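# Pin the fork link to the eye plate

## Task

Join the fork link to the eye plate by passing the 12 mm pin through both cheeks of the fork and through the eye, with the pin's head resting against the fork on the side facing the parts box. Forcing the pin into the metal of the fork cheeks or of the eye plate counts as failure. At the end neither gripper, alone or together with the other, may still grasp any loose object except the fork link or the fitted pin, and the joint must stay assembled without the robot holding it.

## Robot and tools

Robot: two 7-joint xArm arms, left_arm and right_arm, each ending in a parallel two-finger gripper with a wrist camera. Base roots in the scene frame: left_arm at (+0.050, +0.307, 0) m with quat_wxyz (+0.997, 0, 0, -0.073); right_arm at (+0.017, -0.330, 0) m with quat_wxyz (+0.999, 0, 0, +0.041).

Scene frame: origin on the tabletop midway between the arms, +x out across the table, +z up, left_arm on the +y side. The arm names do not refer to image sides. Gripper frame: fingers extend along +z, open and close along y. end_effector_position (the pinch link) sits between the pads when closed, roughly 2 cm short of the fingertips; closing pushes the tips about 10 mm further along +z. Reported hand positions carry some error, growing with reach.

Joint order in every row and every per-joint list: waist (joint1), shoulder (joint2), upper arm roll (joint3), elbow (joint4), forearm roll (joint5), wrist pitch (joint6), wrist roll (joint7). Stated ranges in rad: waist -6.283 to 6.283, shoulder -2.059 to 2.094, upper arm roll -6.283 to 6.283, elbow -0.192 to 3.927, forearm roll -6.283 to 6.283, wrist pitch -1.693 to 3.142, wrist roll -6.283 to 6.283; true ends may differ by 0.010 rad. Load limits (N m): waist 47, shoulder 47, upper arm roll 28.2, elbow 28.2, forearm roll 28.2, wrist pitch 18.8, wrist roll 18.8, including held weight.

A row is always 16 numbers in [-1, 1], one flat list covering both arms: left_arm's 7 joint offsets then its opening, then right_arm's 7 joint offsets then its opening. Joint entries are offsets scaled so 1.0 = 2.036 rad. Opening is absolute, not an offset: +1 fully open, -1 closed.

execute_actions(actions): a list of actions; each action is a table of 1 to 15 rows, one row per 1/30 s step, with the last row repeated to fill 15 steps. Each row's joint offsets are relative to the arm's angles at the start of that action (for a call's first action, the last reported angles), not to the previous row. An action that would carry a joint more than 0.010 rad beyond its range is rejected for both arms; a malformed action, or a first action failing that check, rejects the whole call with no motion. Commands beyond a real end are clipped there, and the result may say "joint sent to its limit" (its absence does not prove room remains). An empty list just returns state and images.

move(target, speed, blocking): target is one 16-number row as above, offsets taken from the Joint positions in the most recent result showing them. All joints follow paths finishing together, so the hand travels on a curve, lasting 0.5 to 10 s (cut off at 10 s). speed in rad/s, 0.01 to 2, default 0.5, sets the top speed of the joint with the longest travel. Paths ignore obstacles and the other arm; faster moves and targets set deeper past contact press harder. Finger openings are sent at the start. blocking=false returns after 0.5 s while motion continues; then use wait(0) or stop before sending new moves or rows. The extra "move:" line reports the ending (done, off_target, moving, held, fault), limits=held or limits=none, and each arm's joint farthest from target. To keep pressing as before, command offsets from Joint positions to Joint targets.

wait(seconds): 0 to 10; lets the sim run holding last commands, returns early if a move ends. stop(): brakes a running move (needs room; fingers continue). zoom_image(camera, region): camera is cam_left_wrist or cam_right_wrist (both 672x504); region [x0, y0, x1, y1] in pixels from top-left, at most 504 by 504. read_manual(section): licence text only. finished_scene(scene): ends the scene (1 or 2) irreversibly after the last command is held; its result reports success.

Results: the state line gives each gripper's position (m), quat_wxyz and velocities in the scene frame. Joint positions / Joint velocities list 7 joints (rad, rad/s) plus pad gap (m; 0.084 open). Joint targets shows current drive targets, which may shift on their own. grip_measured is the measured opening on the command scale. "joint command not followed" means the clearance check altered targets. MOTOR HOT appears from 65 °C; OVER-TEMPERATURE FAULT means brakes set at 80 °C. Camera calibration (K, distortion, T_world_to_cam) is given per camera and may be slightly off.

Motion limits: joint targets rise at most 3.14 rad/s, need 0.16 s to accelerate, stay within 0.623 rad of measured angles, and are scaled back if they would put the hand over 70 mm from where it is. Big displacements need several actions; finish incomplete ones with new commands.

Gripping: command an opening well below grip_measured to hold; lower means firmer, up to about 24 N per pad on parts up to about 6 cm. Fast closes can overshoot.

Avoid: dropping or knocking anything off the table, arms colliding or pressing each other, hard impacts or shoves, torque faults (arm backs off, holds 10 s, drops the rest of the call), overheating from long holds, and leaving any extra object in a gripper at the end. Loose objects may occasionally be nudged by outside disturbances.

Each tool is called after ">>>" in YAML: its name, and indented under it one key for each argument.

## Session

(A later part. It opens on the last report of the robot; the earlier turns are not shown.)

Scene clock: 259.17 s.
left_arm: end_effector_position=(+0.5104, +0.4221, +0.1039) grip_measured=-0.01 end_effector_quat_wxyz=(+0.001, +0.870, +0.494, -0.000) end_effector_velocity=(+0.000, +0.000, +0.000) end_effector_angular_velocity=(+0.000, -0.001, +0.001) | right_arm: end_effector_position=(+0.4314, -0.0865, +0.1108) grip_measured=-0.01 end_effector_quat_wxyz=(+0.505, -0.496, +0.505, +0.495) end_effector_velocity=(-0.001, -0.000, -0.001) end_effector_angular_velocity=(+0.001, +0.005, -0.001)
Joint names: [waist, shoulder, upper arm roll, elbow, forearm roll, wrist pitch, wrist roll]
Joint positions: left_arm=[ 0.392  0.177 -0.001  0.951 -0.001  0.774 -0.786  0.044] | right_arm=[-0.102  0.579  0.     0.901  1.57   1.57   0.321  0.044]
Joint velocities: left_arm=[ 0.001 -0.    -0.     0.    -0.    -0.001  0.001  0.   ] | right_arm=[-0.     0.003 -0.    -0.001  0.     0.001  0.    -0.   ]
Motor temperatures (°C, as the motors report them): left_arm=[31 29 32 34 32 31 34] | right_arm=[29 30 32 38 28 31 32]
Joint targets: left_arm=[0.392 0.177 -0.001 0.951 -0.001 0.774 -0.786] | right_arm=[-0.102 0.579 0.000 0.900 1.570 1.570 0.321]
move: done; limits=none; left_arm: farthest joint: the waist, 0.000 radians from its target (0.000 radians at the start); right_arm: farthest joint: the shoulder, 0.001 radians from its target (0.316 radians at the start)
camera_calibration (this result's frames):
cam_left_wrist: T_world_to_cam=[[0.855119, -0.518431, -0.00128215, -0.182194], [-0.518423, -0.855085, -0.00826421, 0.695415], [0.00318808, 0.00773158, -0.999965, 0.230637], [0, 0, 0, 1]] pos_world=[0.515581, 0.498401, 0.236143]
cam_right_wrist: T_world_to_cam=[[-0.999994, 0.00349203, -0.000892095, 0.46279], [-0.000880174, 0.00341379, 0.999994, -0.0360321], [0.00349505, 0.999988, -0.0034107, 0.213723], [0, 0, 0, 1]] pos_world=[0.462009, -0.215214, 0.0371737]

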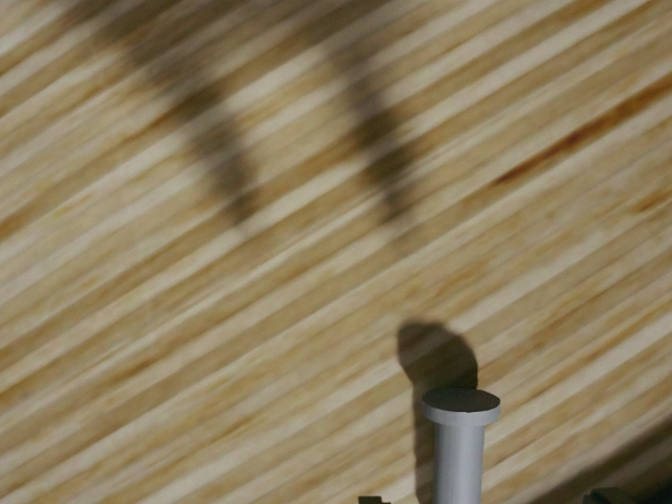

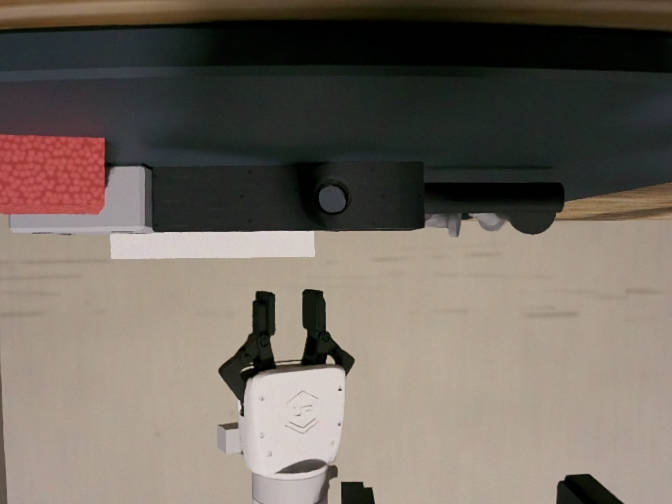

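>>> move:
  target: [0,-0.235,0,-0.287,0,-0.052,0.4,0,0,0.013,0,0,0,0,0,0]

>>> move:
  target: [-0.2254,0,0,0,0,0,0.4217,0,0,0,0,0,0,0,0,0]

Scene clock: 271.73 s.
left_arm: end_effector_position=(+0.3534, +0.3829, +0.0901) grip_measured=-0.01 end_effector_quat_wxyz=(+0.000, +0.994, +0.109, -0.000) end_effector_velocity=(-0.001, +0.000, -0.000) end_effector_angular_velocity=(-0.001, +0.000, -0.001) | right_arm: end_effector_position=(+0.4272, -0.0865, +0.1000) grip_measured=-0.01 end_effector_quat_wxyz=(+0.498, -0.489, +0.511, +0.501) end_effector_velocity=(-0.000, -0.000, -0.000) end_effector_angular_velocity=(-0.001, +0.001, +0.001)
Joint names: [waist, shoulder, upper arm roll, elbow, forearm roll, wrist pitch, wrist roll]
Joint positions: left_arm=[ 0.392 -0.301 -0.001  0.367 -0.001  0.669  0.028  0.044] | right_arm=[-0.102  0.605  0.     0.901  1.57   1.57   0.321  0.044]
Joint velocities: left_arm=[ 0.    -0.003  0.002 -0.003 -0.    -0.     0.002  0.   ] | right_arm=[-0.001  0.     0.    -0.    -0.002 -0.001  0.001 -0.   ]
Motor temperatures (°C, as the motors report them): left_arm=[31 29 32 34 32 31 34] | right_arm=[29 30 32 37 28 31 32]
Joint targets: left_arm=[0.392 -0.301 -0.001 0.367 -0.001 0.668 0.028] | right_arm=[-0.102 0.605 0.000 0.901 1.570 1.570 0.321]
move: done; limits=none; left_arm: farthest joint: the wrist roll, 0.001 radians from its target (0.815 radians at the start); right_arm: farthest joint: the waist, 0.000 radians from its target (0.000 radians at the start)
camera_calibration (this result's frames):
cam_left_wrist: T_world_to_cam=[[0.210365, -0.977622, -0.00148945, 0.335465], [-0.977585, -0.210343, -0.00911448, 0.495903], [0.00859721, 0.00337343, -0.999957, 0.217348], [0, 0, 0, 1]] pos_world=[0.412349, 0.431535, 0.222358]
cam_right_wrist: T_world_to_cam=[[-0.999668, 0.00348629, 0.0255393, 0.455727], [0.0255494, 0.00290029, 0.999669, -0.0365578], [0.00341107, 0.99999, -0.0029884, 0.213612], [0, 0, 0, 1]] pos_world=[0.455781, -0.215093, 0.0255452]

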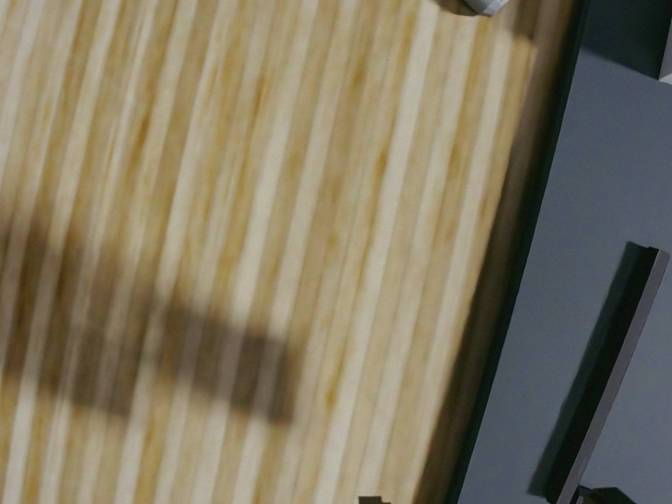

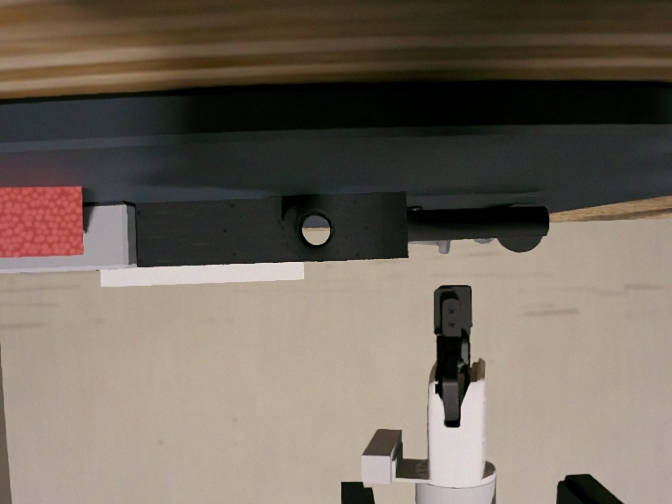

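Scene clock: 274.13 s.
left_arm: end_effector_position=(+0.3556, +0.2410, +0.0901) grip_measured=-0.01 end_effector_quat_wxyz=(+0.000, +0.853, -0.522, -0.000) end_effector_velocity=(+0.000, -0.001, +0.001) end_effector_angular_velocity=(+0.001, -0.002, -0.008) | right_arm: end_effector_position=(+0.4272, -0.0865, +0.1000) grip_measured=-0.01 end_effector_quat_wxyz=(+0.498, -0.489, +0.511, +0.501) end_effector_velocity=(+0.000, -0.000, -0.000) end_effector_angular_velocity=(+0.000, +0.000, -0.001)
Joint names: [waist, shoulder, upper arm roll, elbow, forearm roll, wrist pitch, wrist roll]
Joint positions: left_arm=[-0.067 -0.301 -0.001  0.367 -0.001  0.669  0.886  0.044] | right_arm=[-0.102  0.605  0.     0.901  1.57   1.57   0.321  0.044]
Joint velocities: left_arm=[-0.002 -0.    -0.001  0.001  0.001 -0.     0.004 -0.   ] | right_arm=[-0.001  0.     0.    -0.    -0.     0.    -0.     0.   ]
Motor temperatures (°C, as the motors report them): left_arm=[31 29 32 34 32 31 34] | right_arm=[29 30 32 37 28 31 32]
Joint targets: left_arm=[-0.067 -0.301 -0.001 0.367 -0.001 0.669 0.886] | right_arm=[-0.102 0.605 0.000 0.901 1.570 1.570 0.321]
move: done; limits=none; left_arm: farthest joint: the wrist roll, 0.001 radians from its target (0.859 radians at the start); right_arm: farthest joint: the waist, 0.000 radians from its target (0.000 radians at the start)
camera_calibration (this result's frames):
cam_left_wrist: T_world_to_cam=[[-0.893338, -0.449382, -0.00145705, 0.461456], [-0.44935, 0.893305, -0.00954005, 0.0144073], [0.00558872, -0.00786777, -0.999953, 0.221585], [0, 0, 0, 1]] pos_world=[0.417472, 0.196244, 0.222385]
cam_right_wrist: T_world_to_cam=[[-0.999668, 0.00348637, 0.0255393, 0.455727], [0.0255495, 0.00290014, 0.999669, -0.0365579], [0.00341115, 0.99999, -0.00298825, 0.213612], [0, 0, 0, 1]] pos_world=[0.455781, -0.215093, 0.0255452]

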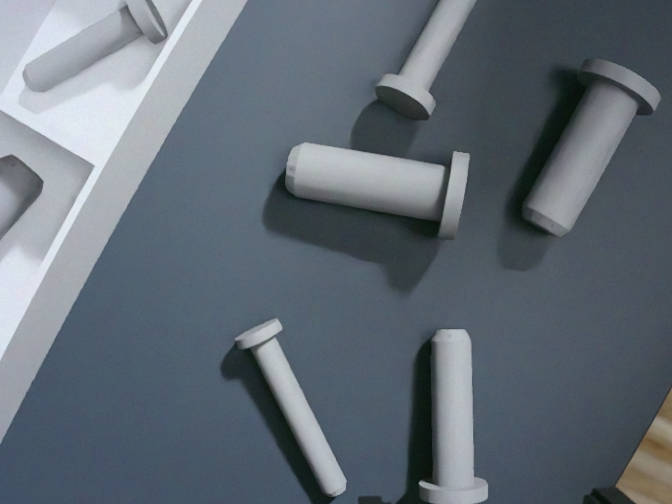

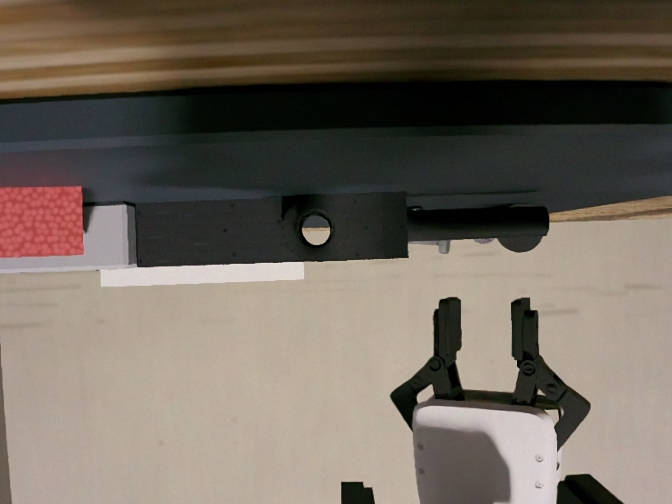

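>>> move:
  target: [0.0074,0.0953,0,-0.0226,0,-0.1184,0.002,-0.2,0,0,0,0,0,0,0,0]
  speed: 0.15

>>> move:
  target: [0,0,0,0,0,0,0,-1,0,0,0,0,0,0,0,0]

>>> move:
  target: [0,-0.0953,0,0.0226,0,0.1184,-0.5,-1,0,0,0,0,0,0,0,0]
  speed: 0.4

Scene clock: 287.93 s.
left_arm: end_effector_position=(+0.3543, +0.2461, +0.0332) grip_measured=-0.21 end_effector_quat_wxyz=(+0.000, +0.856, -0.517, +0.001) end_effector_velocity=(-0.001, -0.000, -0.001) end_effector_angular_velocity=(+0.001, +0.002, -0.001) | right_arm: end_effector_position=(+0.4272, -0.0865, +0.1000) grip_measured=-0.01 end_effector_quat_wxyz=(+0.498, -0.489, +0.511, +0.501) end_effector_velocity=(-0.000, -0.000, +0.000) end_effector_angular_velocity=(-0.000, -0.001, +0.001)
Joint names: [waist, shoulder, upper arm roll, elbow, forearm roll, wrist pitch, wrist roll]
Joint positions: left_arm=[-0.052 -0.107 -0.001  0.321 -0.001  0.428  0.89   0.035] | right_arm=[-0.102  0.605  0.     0.901  1.57   1.57   0.321  0.044]
Joint velocities: left_arm=[ 0.001  0.003 -0.001 -0.002  0.001 -0.003 -0.001  0.   ] | right_arm=[-0.    -0.001  0.     0.    -0.001  0.    -0.     0.   ]
Motor temperatures (°C, as the motors report them): left_arm=[31 29 32 34 32 31 34] | right_arm=[29 30 32 36 28 31 32]
Joint targets: left_arm=[-0.052 -0.107 -0.001 0.321 -0.001 0.427 0.890] | right_arm=[-0.102 0.605 0.000 0.901 1.570 1.570 0.321]
move: done; limits=none; left_arm: farthest joint: the waist, 0.000 radians from its target (0.015 radians at the start); right_arm: farthest joint: the waist, 0.000 radians from its target (0.000 radians at the start)
camera_calibration (this result's frames):
cam_left_wrist: T_world_to_cam=[[-0.888302, -0.459254, -0.00243473, 0.463149], [-0.459209, 0.888269, -0.0102835, 0.0134816], [0.00688542, -0.00801677, -0.999944, 0.164379], [0, 0, 0, 1]] pos_world=[0.416475, 0.202045, 0.165636]
cam_right_wrist: T_world_to_cam=[[-0.999668, 0.00348634, 0.0255392, 0.455727], [0.0255494, 0.00290017, 0.999669, -0.0365578], [0.00341112, 0.99999, -0.00298828, 0.213612], [0, 0, 0, 1]] pos_world=[0.455781, -0.215093, 0.0255452]

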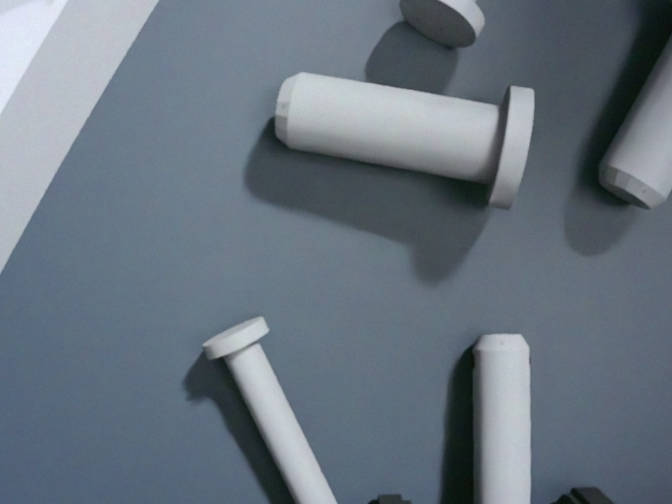

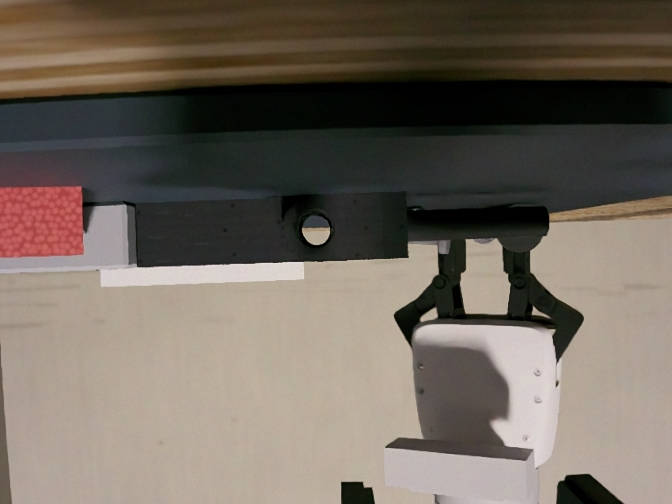

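Scene clock: 288.43 s.
left_arm: end_effector_position=(+0.3547, +0.2461, +0.0335) grip_measured=-0.58 end_effector_quat_wxyz=(-0.000, +0.856, -0.517, +0.001) end_effector_velocity=(-0.001, -0.000, -0.000) end_effector_angular_velocity=(-0.000, +0.001, -0.001) | right_arm: end_effector_position=(+0.4272, -0.0865, +0.1000) grip_measured=-0.01 end_effector_quat_wxyz=(+0.498, -0.489, +0.511, +0.501) end_effector_velocity=(+0.000, -0.001, -0.000) end_effector_angular_velocity=(-0.000, -0.001, -0.002)
Joint names: [waist, shoulder, upper arm roll, elbow, forearm roll, wrist pitch, wrist roll]
Joint positions: left_arm=[-0.052 -0.108 -0.001  0.322 -0.001  0.427  0.89   0.019] | right_arm=[-0.102  0.605  0.     0.901  1.57   1.57   0.321  0.044]
Joint velocities: left_arm=[-0.001 -0.    -0.    -0.001 -0.001  0.001  0.     0.   ] | right_arm=[-0.001 -0.    -0.    -0.     0.    -0.    -0.     0.   ]
Motor temperatures (°C, as the motors report them): left_arm=[31 29 32 34 32 31 34] | right_arm=[29 30 32 36 28 31 32]
Joint targets: left_arm=[-0.052 -0.107 -0.001 0.321 -0.001 0.428 0.890] | right_arm=[-0.102 0.605 0.000 0.901 1.570 1.570 0.321]
move: done; limits=none; left_arm: farthest joint: the shoulder, 0.001 radians from its target (0.000 radians at the start); right_arm: farthest joint: the waist, 0.000 radians from its target (0.000 radians at the start)
camera_calibration (this result's frames):
cam_left_wrist: T_world_to_cam=[[-0.888276, -0.459299, -0.00314437, 0.463464], [-0.459244, 0.888244, -0.0108509, 0.0137293], [0.00777679, -0.0081946, -0.999936, 0.164316], [0, 0, 0, 1]] pos_world=[0.416712, 0.20202, 0.165912]
cam_right_wrist: T_world_to_cam=[[-0.999668, 0.00348643, 0.0255392, 0.455727], [0.0255493, 0.00290014, 0.999669, -0.0365579], [0.00341121, 0.99999, -0.00298825, 0.213612], [0, 0, 0, 1]] pos_world=[0.455781, -0.215093, 0.0255452]

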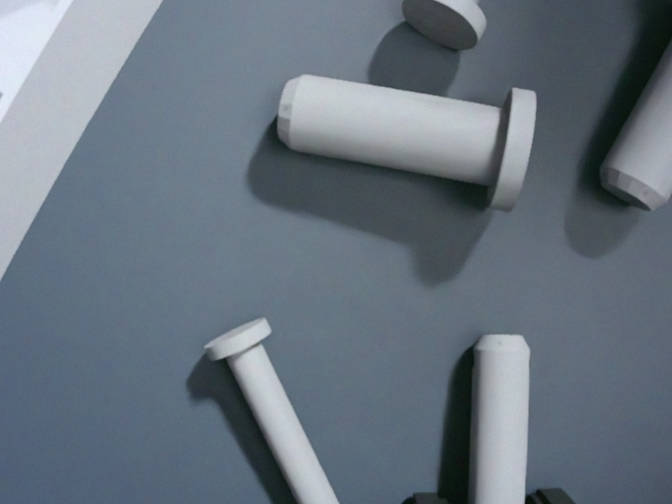

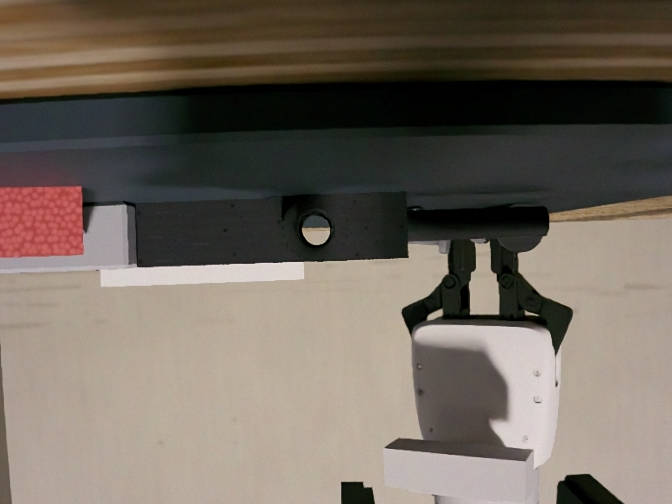

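Scene clock: 291.63 s.
left_arm: end_effector_position=(+0.3569, +0.2456, +0.0904) grip_measured=-0.58 end_effector_quat_wxyz=(+0.000, +0.999, -0.035, +0.000) end_effector_velocity=(-0.000, -0.000, +0.000) end_effector_angular_velocity=(+0.001, +0.001, +0.001) | right_arm: end_effector_position=(+0.4272, -0.0865, +0.1000) grip_measured=-0.01 end_effector_quat_wxyz=(+0.498, -0.489, +0.511, +0.501) end_effector_velocity=(-0.000, +0.001, -0.000) end_effector_angular_velocity=(-0.000, -0.000, +0.001)
Joint names: [waist, shoulder, upper arm roll, elbow, forearm roll, wrist pitch, wrist roll]
Joint positions: left_arm=[-0.052 -0.302 -0.001  0.368 -0.001  0.668 -0.128  0.019] | right_arm=[-0.102  0.605  0.     0.901  1.57   1.57   0.321  0.044]
Joint velocities: left_arm=[ 0.    -0.    -0.001 -0.     0.001  0.001 -0.003 -0.   ] | right_arm=[ 0.001 -0.    -0.    -0.    -0.    -0.    -0.    -0.   ]
Motor temperatures (°C, as the motors report them): left_arm=[31 29 32 34 32 31 34] | right_arm=[29 30 32 36 28 31 32]
Joint targets: left_arm=[-0.052 -0.302 -0.001 0.368 -0.001 0.669 -0.128] | right_arm=[-0.102 0.605 0.000 0.901 1.570 1.570 0.321]
move: done; limits=none; left_arm: farthest joint: the waist, 0.000 radians from its target (0.000 radians at the start); right_arm: farthest joint: the waist, 0.000 radians from its target (0.000 radians at the start)
camera_calibration (this result's frames):
cam_left_wrist: T_world_to_cam=[[-0.0760425, -0.997104, -0.00138044, 0.307441], [-0.997053, 0.0760526, -0.0100706, 0.407192], [0.0101464, 0.000610584, -0.999948, 0.218237], [0, 0, 0, 1]] pos_world=[0.427156, 0.27545, 0.222751]
cam_right_wrist: T_world_to_cam=[[-0.999668, 0.00348654, 0.0255391, 0.455727], [0.0255492, 0.0029001, 0.999669, -0.0365579], [0.00341133, 0.99999, -0.00298822, 0.213612], [0, 0, 0, 1]] pos_world=[0.455781, -0.215093, 0.0255452]

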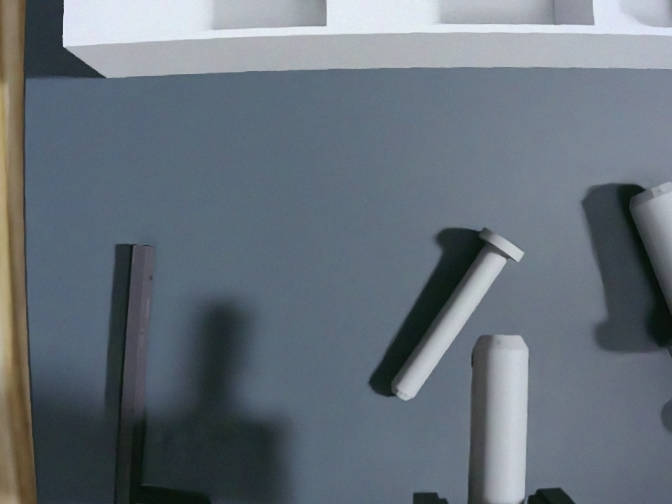

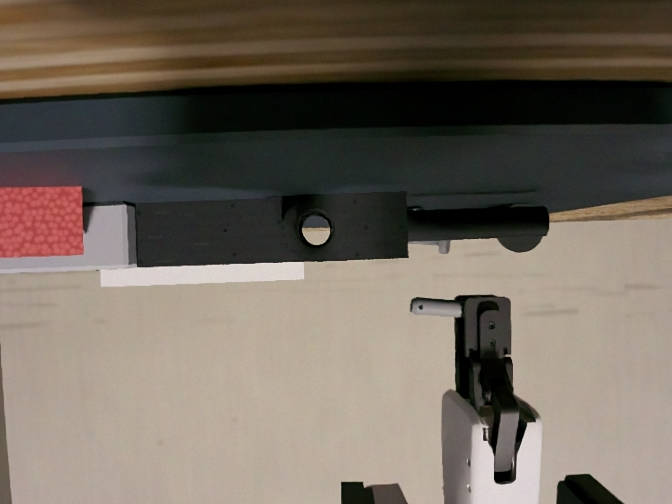

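>>> move:
  target: [-0.113,0.236,0,0.2377,-0.066,-0.0162,0.6965,-1,0,0,0,0,0,0,0,0]

Scene clock: 306.00 s.
left_arm: end_effector_position=(+0.4674, +0.1038, +0.0784) grip_measured=-0.58 end_effector_quat_wxyz=(+0.030, +0.692, -0.720, +0.034) end_effector_velocity=(-0.001, -0.000, -0.001) end_effector_angular_velocity=(+0.001, +0.001, -0.003) | right_arm: end_effector_position=(+0.4272, -0.0865, +0.1000) grip_measured=-0.01 end_effector_quat_wxyz=(+0.498, -0.489, +0.511, +0.501) end_effector_velocity=(-0.000, +0.000, -0.000) end_effector_angular_velocity=(-0.000, +0.001, +0.001)
Joint names: [waist, shoulder, upper arm roll, elbow, forearm roll, wrist pitch, wrist roll]
Joint positions: left_arm=[-0.281  0.179 -0.001  0.851 -0.136  0.635  1.29   0.019] | right_arm=[-0.102  0.605  0.     0.901  1.57   1.57   0.321  0.044]
Joint velocities: left_arm=[-0.002  0.001  0.001 -0.001 -0.    -0.     0.003 -0.   ] | right_arm=[ 0.     0.    -0.    -0.    -0.001 -0.     0.001 -0.   ]
Motor temperatures (°C, as the motors report them): left_arm=[31 29 32 34 32 31 34] | right_arm=[29 30 32 36 28 31 32]
Joint targets: left_arm=[-0.282 0.179 -0.001 0.852 -0.136 0.635 1.290] | right_arm=[-0.102 0.605 0.000 0.901 1.570 1.570 0.321]
move: done; limits=none; left_arm: farthest joint: the waist, 0.001 radians from its target (0.230 radians at the start); right_arm: farthest joint: the waist, 0.000 radians from its target (0.000 radians at the start)
camera_calibration (this result's frames):
cam_left_wrist: T_world_to_cam=[[-0.998908, 0.0455494, -0.0104416, 0.498297], [0.0463637, 0.993958, -0.0994916, -0.0479609], [0.00584673, -0.099867, -0.994984, 0.217292], [0, 0, 0, 1]] pos_world=[0.498705, 0.0466743, 0.216634]
cam_right_wrist: T_world_to_cam=[[-0.999668, 0.00348657, 0.0255391, 0.455727], [0.0255493, 0.00290007, 0.999669, -0.0365578], [0.00341135, 0.99999, -0.00298818, 0.213612], [0, 0, 0, 1]] pos_world=[0.455781, -0.215093, 0.0255452]

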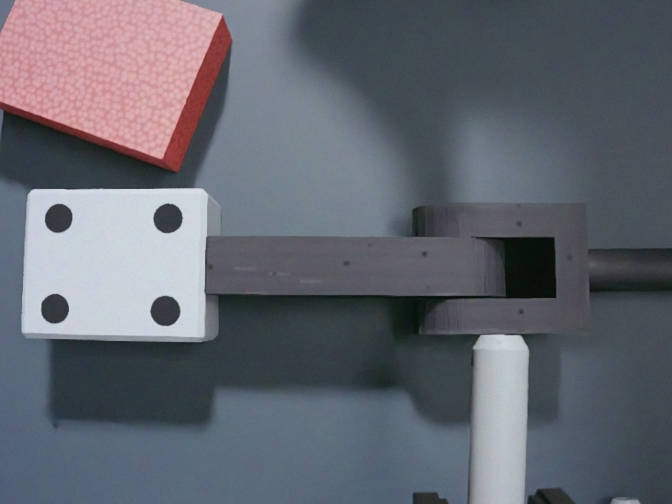

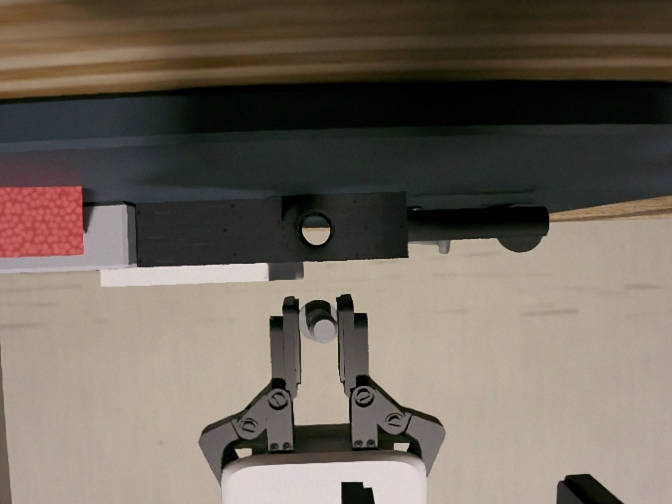

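>>> move:
  target: [0.003,0.0445,0,-0.0105,0,-0.055,0,-1,0,0,0,0,0,0,0,0]
  speed: 0.05

>>> zoom_image:
  camera: "cam_right_wrist"
  region: [275,190,355,270]

Scene clock: 320.57 s.
left_arm: end_effector_position=(+0.4688, +0.1104, +0.0386) grip_measured=-0.58 end_effector_quat_wxyz=(+0.024, +0.698, -0.715, +0.032) end_effector_velocity=(+0.000, +0.003, -0.001) end_effector_angular_velocity=(+0.001, +0.000, +0.005) | right_arm: end_effector_position=(+0.4272, -0.0865, +0.1000) grip_measured=-0.01 end_effector_quat_wxyz=(+0.498, -0.489, +0.511, +0.501) end_effector_velocity=(-0.000, +0.000, -0.000) end_effector_angular_velocity=(+0.000, -0.000, +0.001)
Joint names: [waist, shoulder, upper arm roll, elbow, forearm roll, wrist pitch, wrist roll]
Joint positions: left_arm=[-0.275  0.269 -0.001  0.83  -0.136  0.524  1.29   0.019] | right_arm=[-0.102  0.605  0.     0.901  1.57   1.57   0.321  0.044]
Joint velocities: left_arm=[ 0.003  0.002  0.002 -0.002  0.    -0.003 -0.     0.   ] | right_arm=[ 0.     0.001 -0.    -0.    -0.001  0.    -0.001  0.   ]
Motor temperatures (°C, as the motors report them): left_arm=[31 29 32 34 32 31 34] | right_arm=[29 30 32 36 28 31 32]
Joint targets: left_arm=[-0.275 0.269 -0.001 0.830 -0.136 0.524 1.290] | right_arm=[-0.102 0.605 0.000 0.901 1.570 1.570 0.321]
move: done; limits=none; left_arm: farthest joint: the waist, 0.001 radians from its target (0.007 radians at the start); right_arm: farthest joint: the waist, 0.000 radians from its target (0.000 radians at the start)
camera_calibration (this result's frames):
cam_left_wrist: T_world_to_cam=[[-0.999422, 0.0308614, -0.0142369, 0.500962], [0.0319961, 0.995615, -0.0879043, -0.0524628], [0.0114616, -0.0883091, -0.996027, 0.174443], [0, 0, 0, 1]] pos_world=[0.500352, 0.0521772, 0.17627]
cam_right_wrist: T_world_to_cam=[[-0.999668, 0.00348659, 0.025539, 0.455727], [0.0255492, 0.00289994, 0.999669, -0.0365578], [0.00341137, 0.99999, -0.00298805, 0.213612], [0, 0, 0, 1]] pos_world=[0.455781, -0.215093, 0.0255452]

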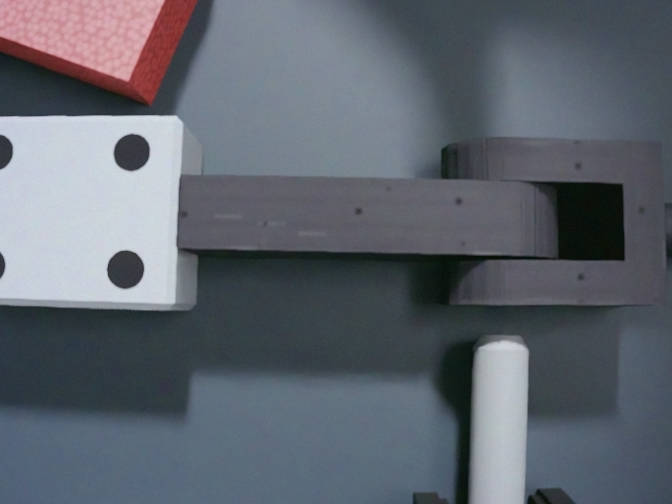

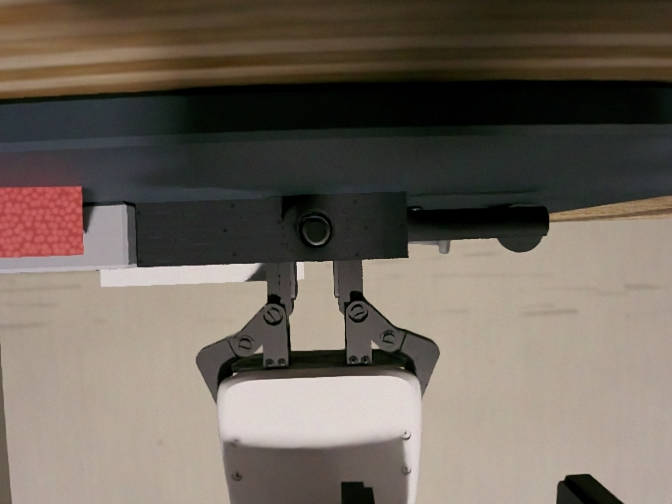

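Region (275, 190, 355, 270) of cam_right_wrist's 672x504 image, scaled by 6.300, with more detail than that image has.

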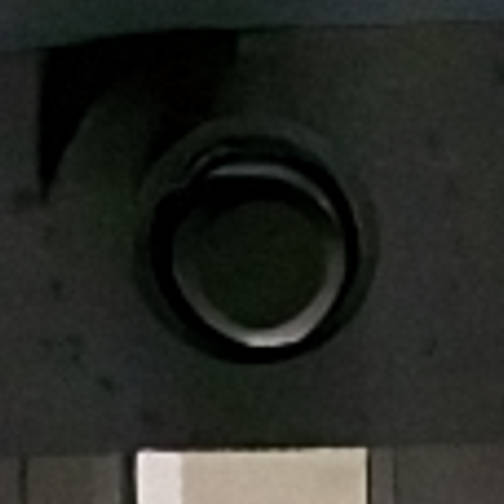

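>>> move:
  target: [-0.0098,0.006,0,0.0079,0,0.0019,-0.0098,-1,0,0,0,0,0,0,0,0]
  speed: 0.01

>>> zoom_image:
  camera: "cam_right_wrist"
  region: [275,190,355,270]

Scene clock: 339.67 s.
left_arm: end_effector_position=(+0.4686, +0.1003, +0.0380) grip_measured=-0.58 end_effector_quat_wxyz=(+0.025, +0.698, -0.715, +0.031) end_effector_velocity=(+0.000, +0.000, -0.000) end_effector_angular_velocity=(+0.001, +0.000, +0.002) | right_arm: end_effector_position=(+0.4272, -0.0865, +0.1000) grip_measured=-0.01 end_effector_quat_wxyz=(+0.498, -0.489, +0.511, +0.501) end_effector_velocity=(-0.000, -0.000, +0.000) end_effector_angular_velocity=(-0.000, -0.001, +0.000)
Joint names: [waist, shoulder, upper arm roll, elbow, forearm roll, wrist pitch, wrist roll]
Joint positions: left_arm=[-0.295  0.281 -0.001  0.846 -0.136  0.528  1.27   0.019] | right_arm=[-0.102  0.605  0.     0.901  1.57   1.57   0.321  0.044]
Joint velocities: left_arm=[-0.001  0.001  0.002  0.002  0.001  0.001 -0.003  0.   ] | right_arm=[-0.    -0.    -0.    -0.    -0.     0.    -0.001 -0.   ]
Motor temperatures (°C, as the motors report them): left_arm=[31 29 32 34 32 31 34] | right_arm=[29 30 32 36 28 31 32]
Joint targets: left_arm=[-0.295 0.281 -0.001 0.846 -0.136 0.528 1.270] | right_arm=[-0.102 0.605 0.000 0.901 1.570 1.570 0.321]
move: done; limits=none; left_arm: farthest joint: the waist, 0.000 radians from its target (0.020 radians at the start); right_arm: farthest joint: the waist, 0.000 radians from its target (0.000 radians at the start)
camera_calibration (this result's frames):
cam_left_wrist: T_world_to_cam=[[-0.999437, 0.0311019, -0.0126154, 0.500998], [0.0320989, 0.995553, -0.0885631, -0.0425027], [0.00980478, -0.0889181, -0.995991, 0.173798], [0, 0, 0, 1]] pos_world=[0.500376, 0.0421855, 0.175657]
cam_right_wrist: T_world_to_cam=[[-0.999668, 0.00348678, 0.0255393, 0.455727], [0.0255494, 0.00289993, 0.999669, -0.0365579], [0.00341156, 0.99999, -0.00298805, 0.213612], [0, 0, 0, 1]] pos_world=[0.455781, -0.215093, 0.0255452]

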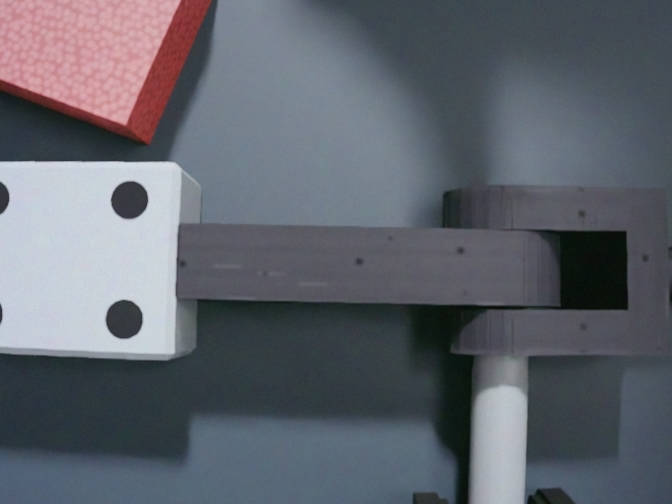

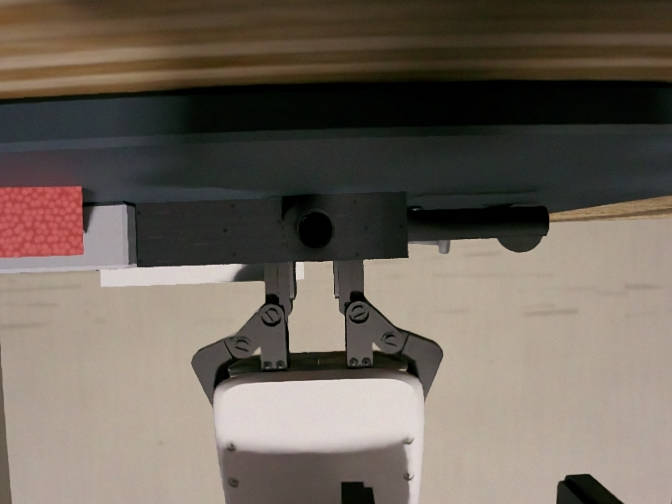

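Region (275, 190, 355, 270) of cam_right_wrist's 672x504 image, scaled by 6.300, with more detail than that image has.

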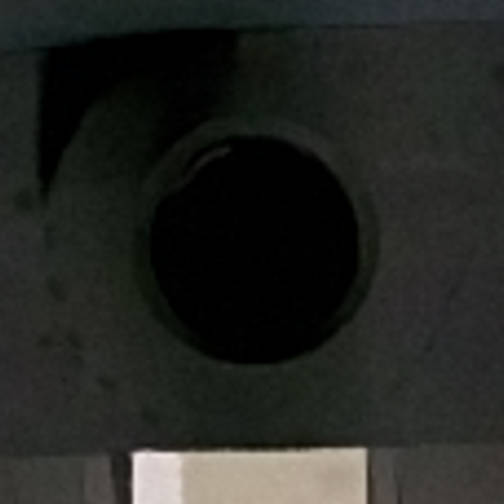

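In. Continue, nudging −x slightly.

>>> move:
  target: [-0.01,0.0044,0,0.0066,0,0.0022,-0.007,-1,0,0,0,0,0,0,0,0]
  speed: 0.01

Scene clock: 349.90 s.
left_arm: end_effector_position=(+0.4674, +0.0910, +0.0377) grip_measured=-0.58 end_effector_quat_wxyz=(+0.026, +0.696, -0.717, +0.031) end_effector_velocity=(+0.001, -0.001, +0.001) end_effector_angular_velocity=(-0.001, -0.002, -0.001) | right_arm: end_effector_position=(+0.4272, -0.0865, +0.1000) grip_measured=-0.01 end_effector_quat_wxyz=(+0.498, -0.489, +0.511, +0.501) end_effector_velocity=(-0.000, +0.000, +0.000) end_effector_angular_velocity=(+0.001, +0.000, +0.000)
Joint names: [waist, shoulder, upper arm roll, elbow, forearm roll, wrist pitch, wrist roll]
Joint positions: left_arm=[-0.315  0.29  -0.     0.859 -0.136  0.532  1.256  0.019] | right_arm=[-0.102  0.605  0.     0.901  1.57   1.57   0.321  0.044]
Joint velocities: left_arm=[-0.001  0.    -0.     0.003  0.001  0.001 -0.001 -0.   ] | right_arm=[0. 0. 0. 0. 0. 0. 0. 0.]
Motor temperatures (°C, as the motors report them): left_arm=[31 29 32 34 32 31 34] | right_arm=[29 30 32 36 28 31 32]
Joint targets: left_arm=[-0.315 0.290 -0.001 0.860 -0.136 0.532 1.256] | right_arm=[-0.102 0.605 0.000 0.901 1.570 1.570 0.321]
move: done; limits=none; left_arm: farthest joint: the waist, 0.001 radians from its target (0.020 radians at the start); right_arm: farthest joint: the waist, 0.000 radians from its target (0.000 radians at the start)
camera_calibration (this result's frames):
cam_left_wrist: T_world_to_cam=[[-0.999281, 0.0363925, -0.0106661, 0.499437], [0.0371957, 0.995374, -0.088585, -0.0355702], [0.00739292, -0.088918, -0.996012, 0.173781], [0, 0, 0, 1]] pos_world=[0.499116, 0.0326822, 0.175264]
cam_right_wrist: T_world_to_cam=[[-0.999668, 0.00348676, 0.0255391, 0.455727], [0.0255493, 0.00289998, 0.999669, -0.0365578], [0.00341154, 0.99999, -0.0029881, 0.213612], [0, 0, 0, 1]] pos_world=[0.455781, -0.215093, 0.0255451]

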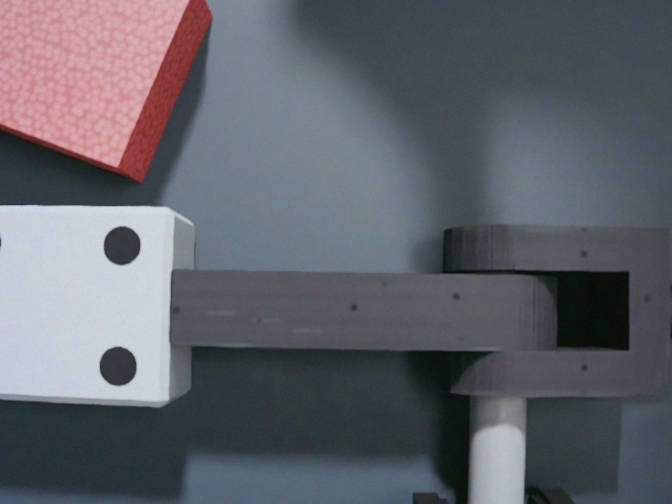

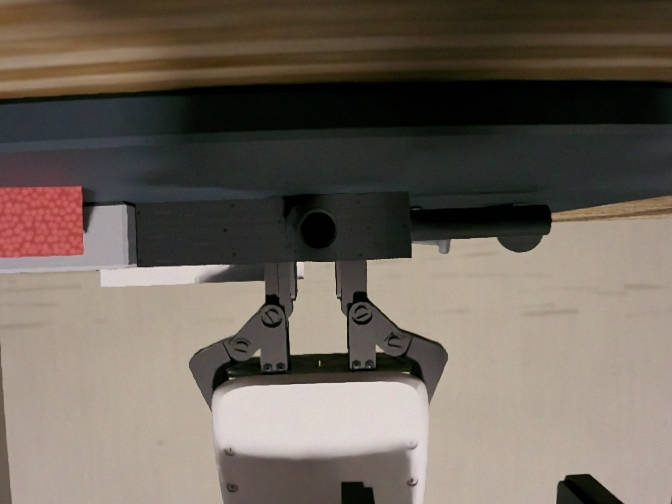

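>>> move:
  target: [-0.0093,0.0058,0,0.009,0,0.0032,-0.0093,-1,0,0,0,0,0,0,0,0]
  speed: 0.01

>>> move:
  target: [-0.006,0.0038,0,0.0058,0,0.002,-0.006,-1,0,0,0,0,0,0,0,0]
  speed: 0.01

Scene clock: 358.40 s.
left_arm: end_effector_position=(+0.4672, +0.0812, +0.0375) grip_measured=-0.58 end_effector_quat_wxyz=(+0.027, +0.696, -0.717, +0.030) end_effector_velocity=(+0.000, -0.001, -0.000) end_effector_angular_velocity=(-0.001, +0.002, +0.004) | right_arm: end_effector_position=(+0.4272, -0.0865, +0.1000) grip_measured=-0.01 end_effector_quat_wxyz=(+0.498, -0.489, +0.511, +0.501) end_effector_velocity=(+0.000, +0.000, +0.000) end_effector_angular_velocity=(-0.000, -0.001, +0.000)
Joint names: [waist, shoulder, upper arm roll, elbow, forearm roll, wrist pitch, wrist roll]
Joint positions: left_arm=[-0.333  0.302 -0.     0.877 -0.136  0.539  1.237  0.019] | right_arm=[-0.102  0.605  0.     0.901  1.57   1.57   0.321  0.044]
Joint velocities: left_arm=[-0.001  0.002  0.     0.002 -0.002  0.002 -0.003 -0.   ] | right_arm=[ 0.    -0.     0.     0.     0.    -0.    -0.001  0.   ]
Motor temperatures (°C, as the motors report them): left_arm=[31 29 32 34 32 31 34] | right_arm=[29 30 32 36 28 31 32]
Joint targets: left_arm=[-0.334 0.302 -0.000 0.877 -0.136 0.539 1.237] | right_arm=[-0.102 0.605 0.000 0.901 1.570 1.570 0.321]
move: done; limits=none; left_arm: farthest joint: the waist, 0.001 radians from its target (0.019 radians at the start); right_arm: farthest joint: the waist, 0.000 radians from its target (0.000 radians at the start)
camera_calibration (this result's frames):
cam_left_wrist: T_world_to_cam=[[-0.999298, 0.0365437, -0.00828614, 0.499489], [0.037137, 0.995337, -0.0890202, -0.0258106], [0.00499437, -0.0892654, -0.995995, 0.173896], [0, 0, 0, 1]] pos_world=[0.499228, 0.02296, 0.175041]
cam_right_wrist: T_world_to_cam=[[-0.999668, 0.00348681, 0.0255392, 0.455727], [0.0255494, 0.00290002, 0.999669, -0.0365578], [0.00341159, 0.99999, -0.00298814, 0.213612], [0, 0, 0, 1]] pos_world=[0.455781, -0.215093, 0.0255451]

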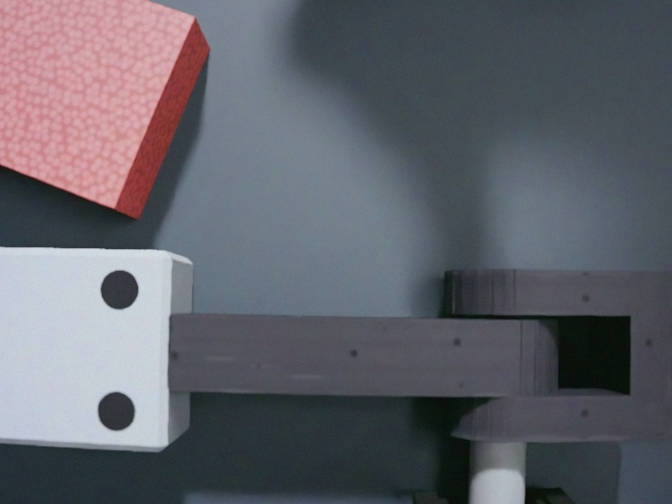

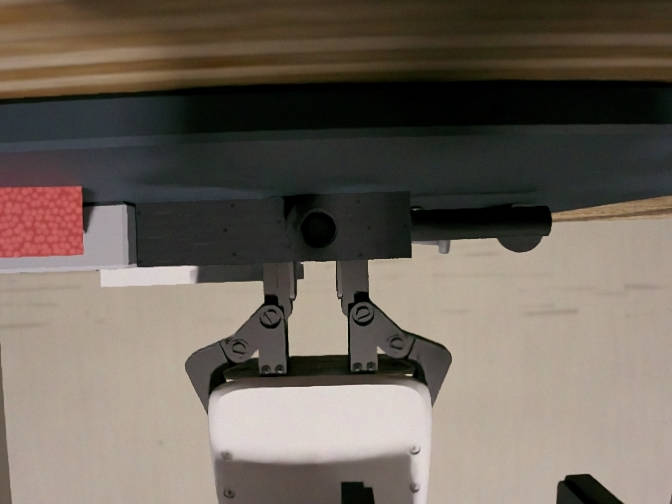

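Scene clock: 359.83 s.
left_arm: end_effector_position=(+0.4668, +0.0751, +0.0373) grip_measured=-0.58 end_effector_quat_wxyz=(+0.027, +0.696, -0.717, +0.029) end_effector_velocity=(+0.000, -0.001, +0.000) end_effector_angular_velocity=(-0.000, -0.000, +0.001) | right_arm: end_effector_position=(+0.4272, -0.0865, +0.1000) grip_measured=-0.01 end_effector_quat_wxyz=(+0.498, -0.489, +0.511, +0.501) end_effector_velocity=(-0.000, -0.000, -0.000) end_effector_angular_velocity=(-0.001, +0.001, +0.001)
Joint names: [waist, shoulder, upper arm roll, elbow, forearm roll, wrist pitch, wrist roll]
Joint positions: left_arm=[-0.345  0.309  0.     0.888 -0.135  0.543  1.225  0.019] | right_arm=[-0.102  0.605  0.     0.901  1.57   1.57   0.321  0.044]
Joint velocities: left_arm=[-0.003  0.001  0.001  0.003 -0.     0.001 -0.003  0.   ] | right_arm=[ 0.     0.001 -0.     0.    -0.001 -0.     0.001 -0.   ]
Motor temperatures (°C, as the motors report them): left_arm=[31 29 32 35 32 31 34] | right_arm=[29 30 32 36 28 31 32]
Joint targets: left_arm=[-0.345 0.310 -0.000 0.888 -0.136 0.543 1.225] | right_arm=[-0.102 0.605 0.000 0.901 1.570 1.570 0.321]
move: done; limits=none; left_arm: farthest joint: the elbow, 0.001 radians from its target (0.012 radians at the start); right_arm: farthest joint: the waist, 0.000 radians from its target (0.000 radians at the start)
camera_calibration (this result's frames):
cam_left_wrist: T_world_to_cam=[[-0.999309, 0.0365992, -0.00650893, 0.499304], [0.037034, 0.995333, -0.0891138, -0.0196146], [0.00321705, -0.0892932, -0.996, 0.173981], [0, 0, 0, 1]] pos_world=[0.499126, 0.0167842, 0.174787]
cam_right_wrist: T_world_to_cam=[[-0.999668, 0.00348686, 0.0255392, 0.455727], [0.0255494, 0.00289988, 0.999669, -0.0365579], [0.00341165, 0.99999, -0.00298801, 0.213612], [0, 0, 0, 1]] pos_world=[0.455781, -0.215093, 0.0255451]

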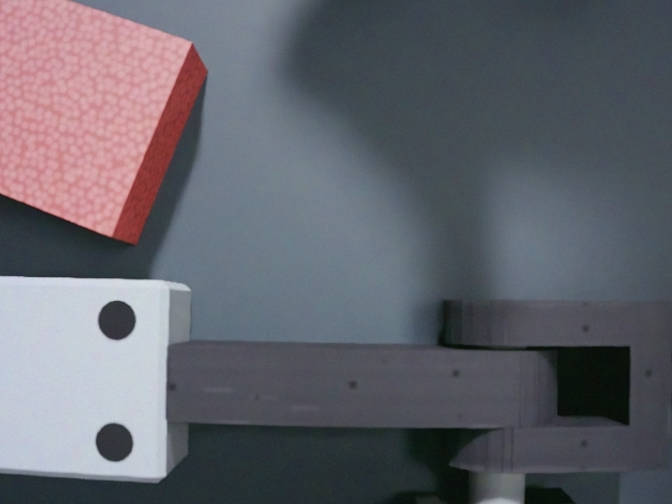

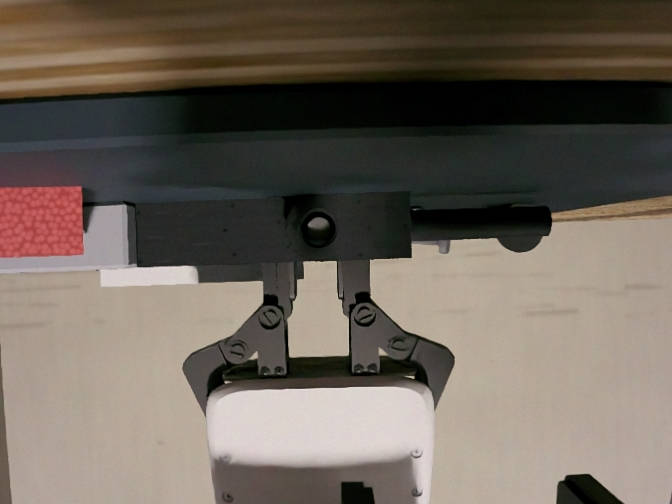

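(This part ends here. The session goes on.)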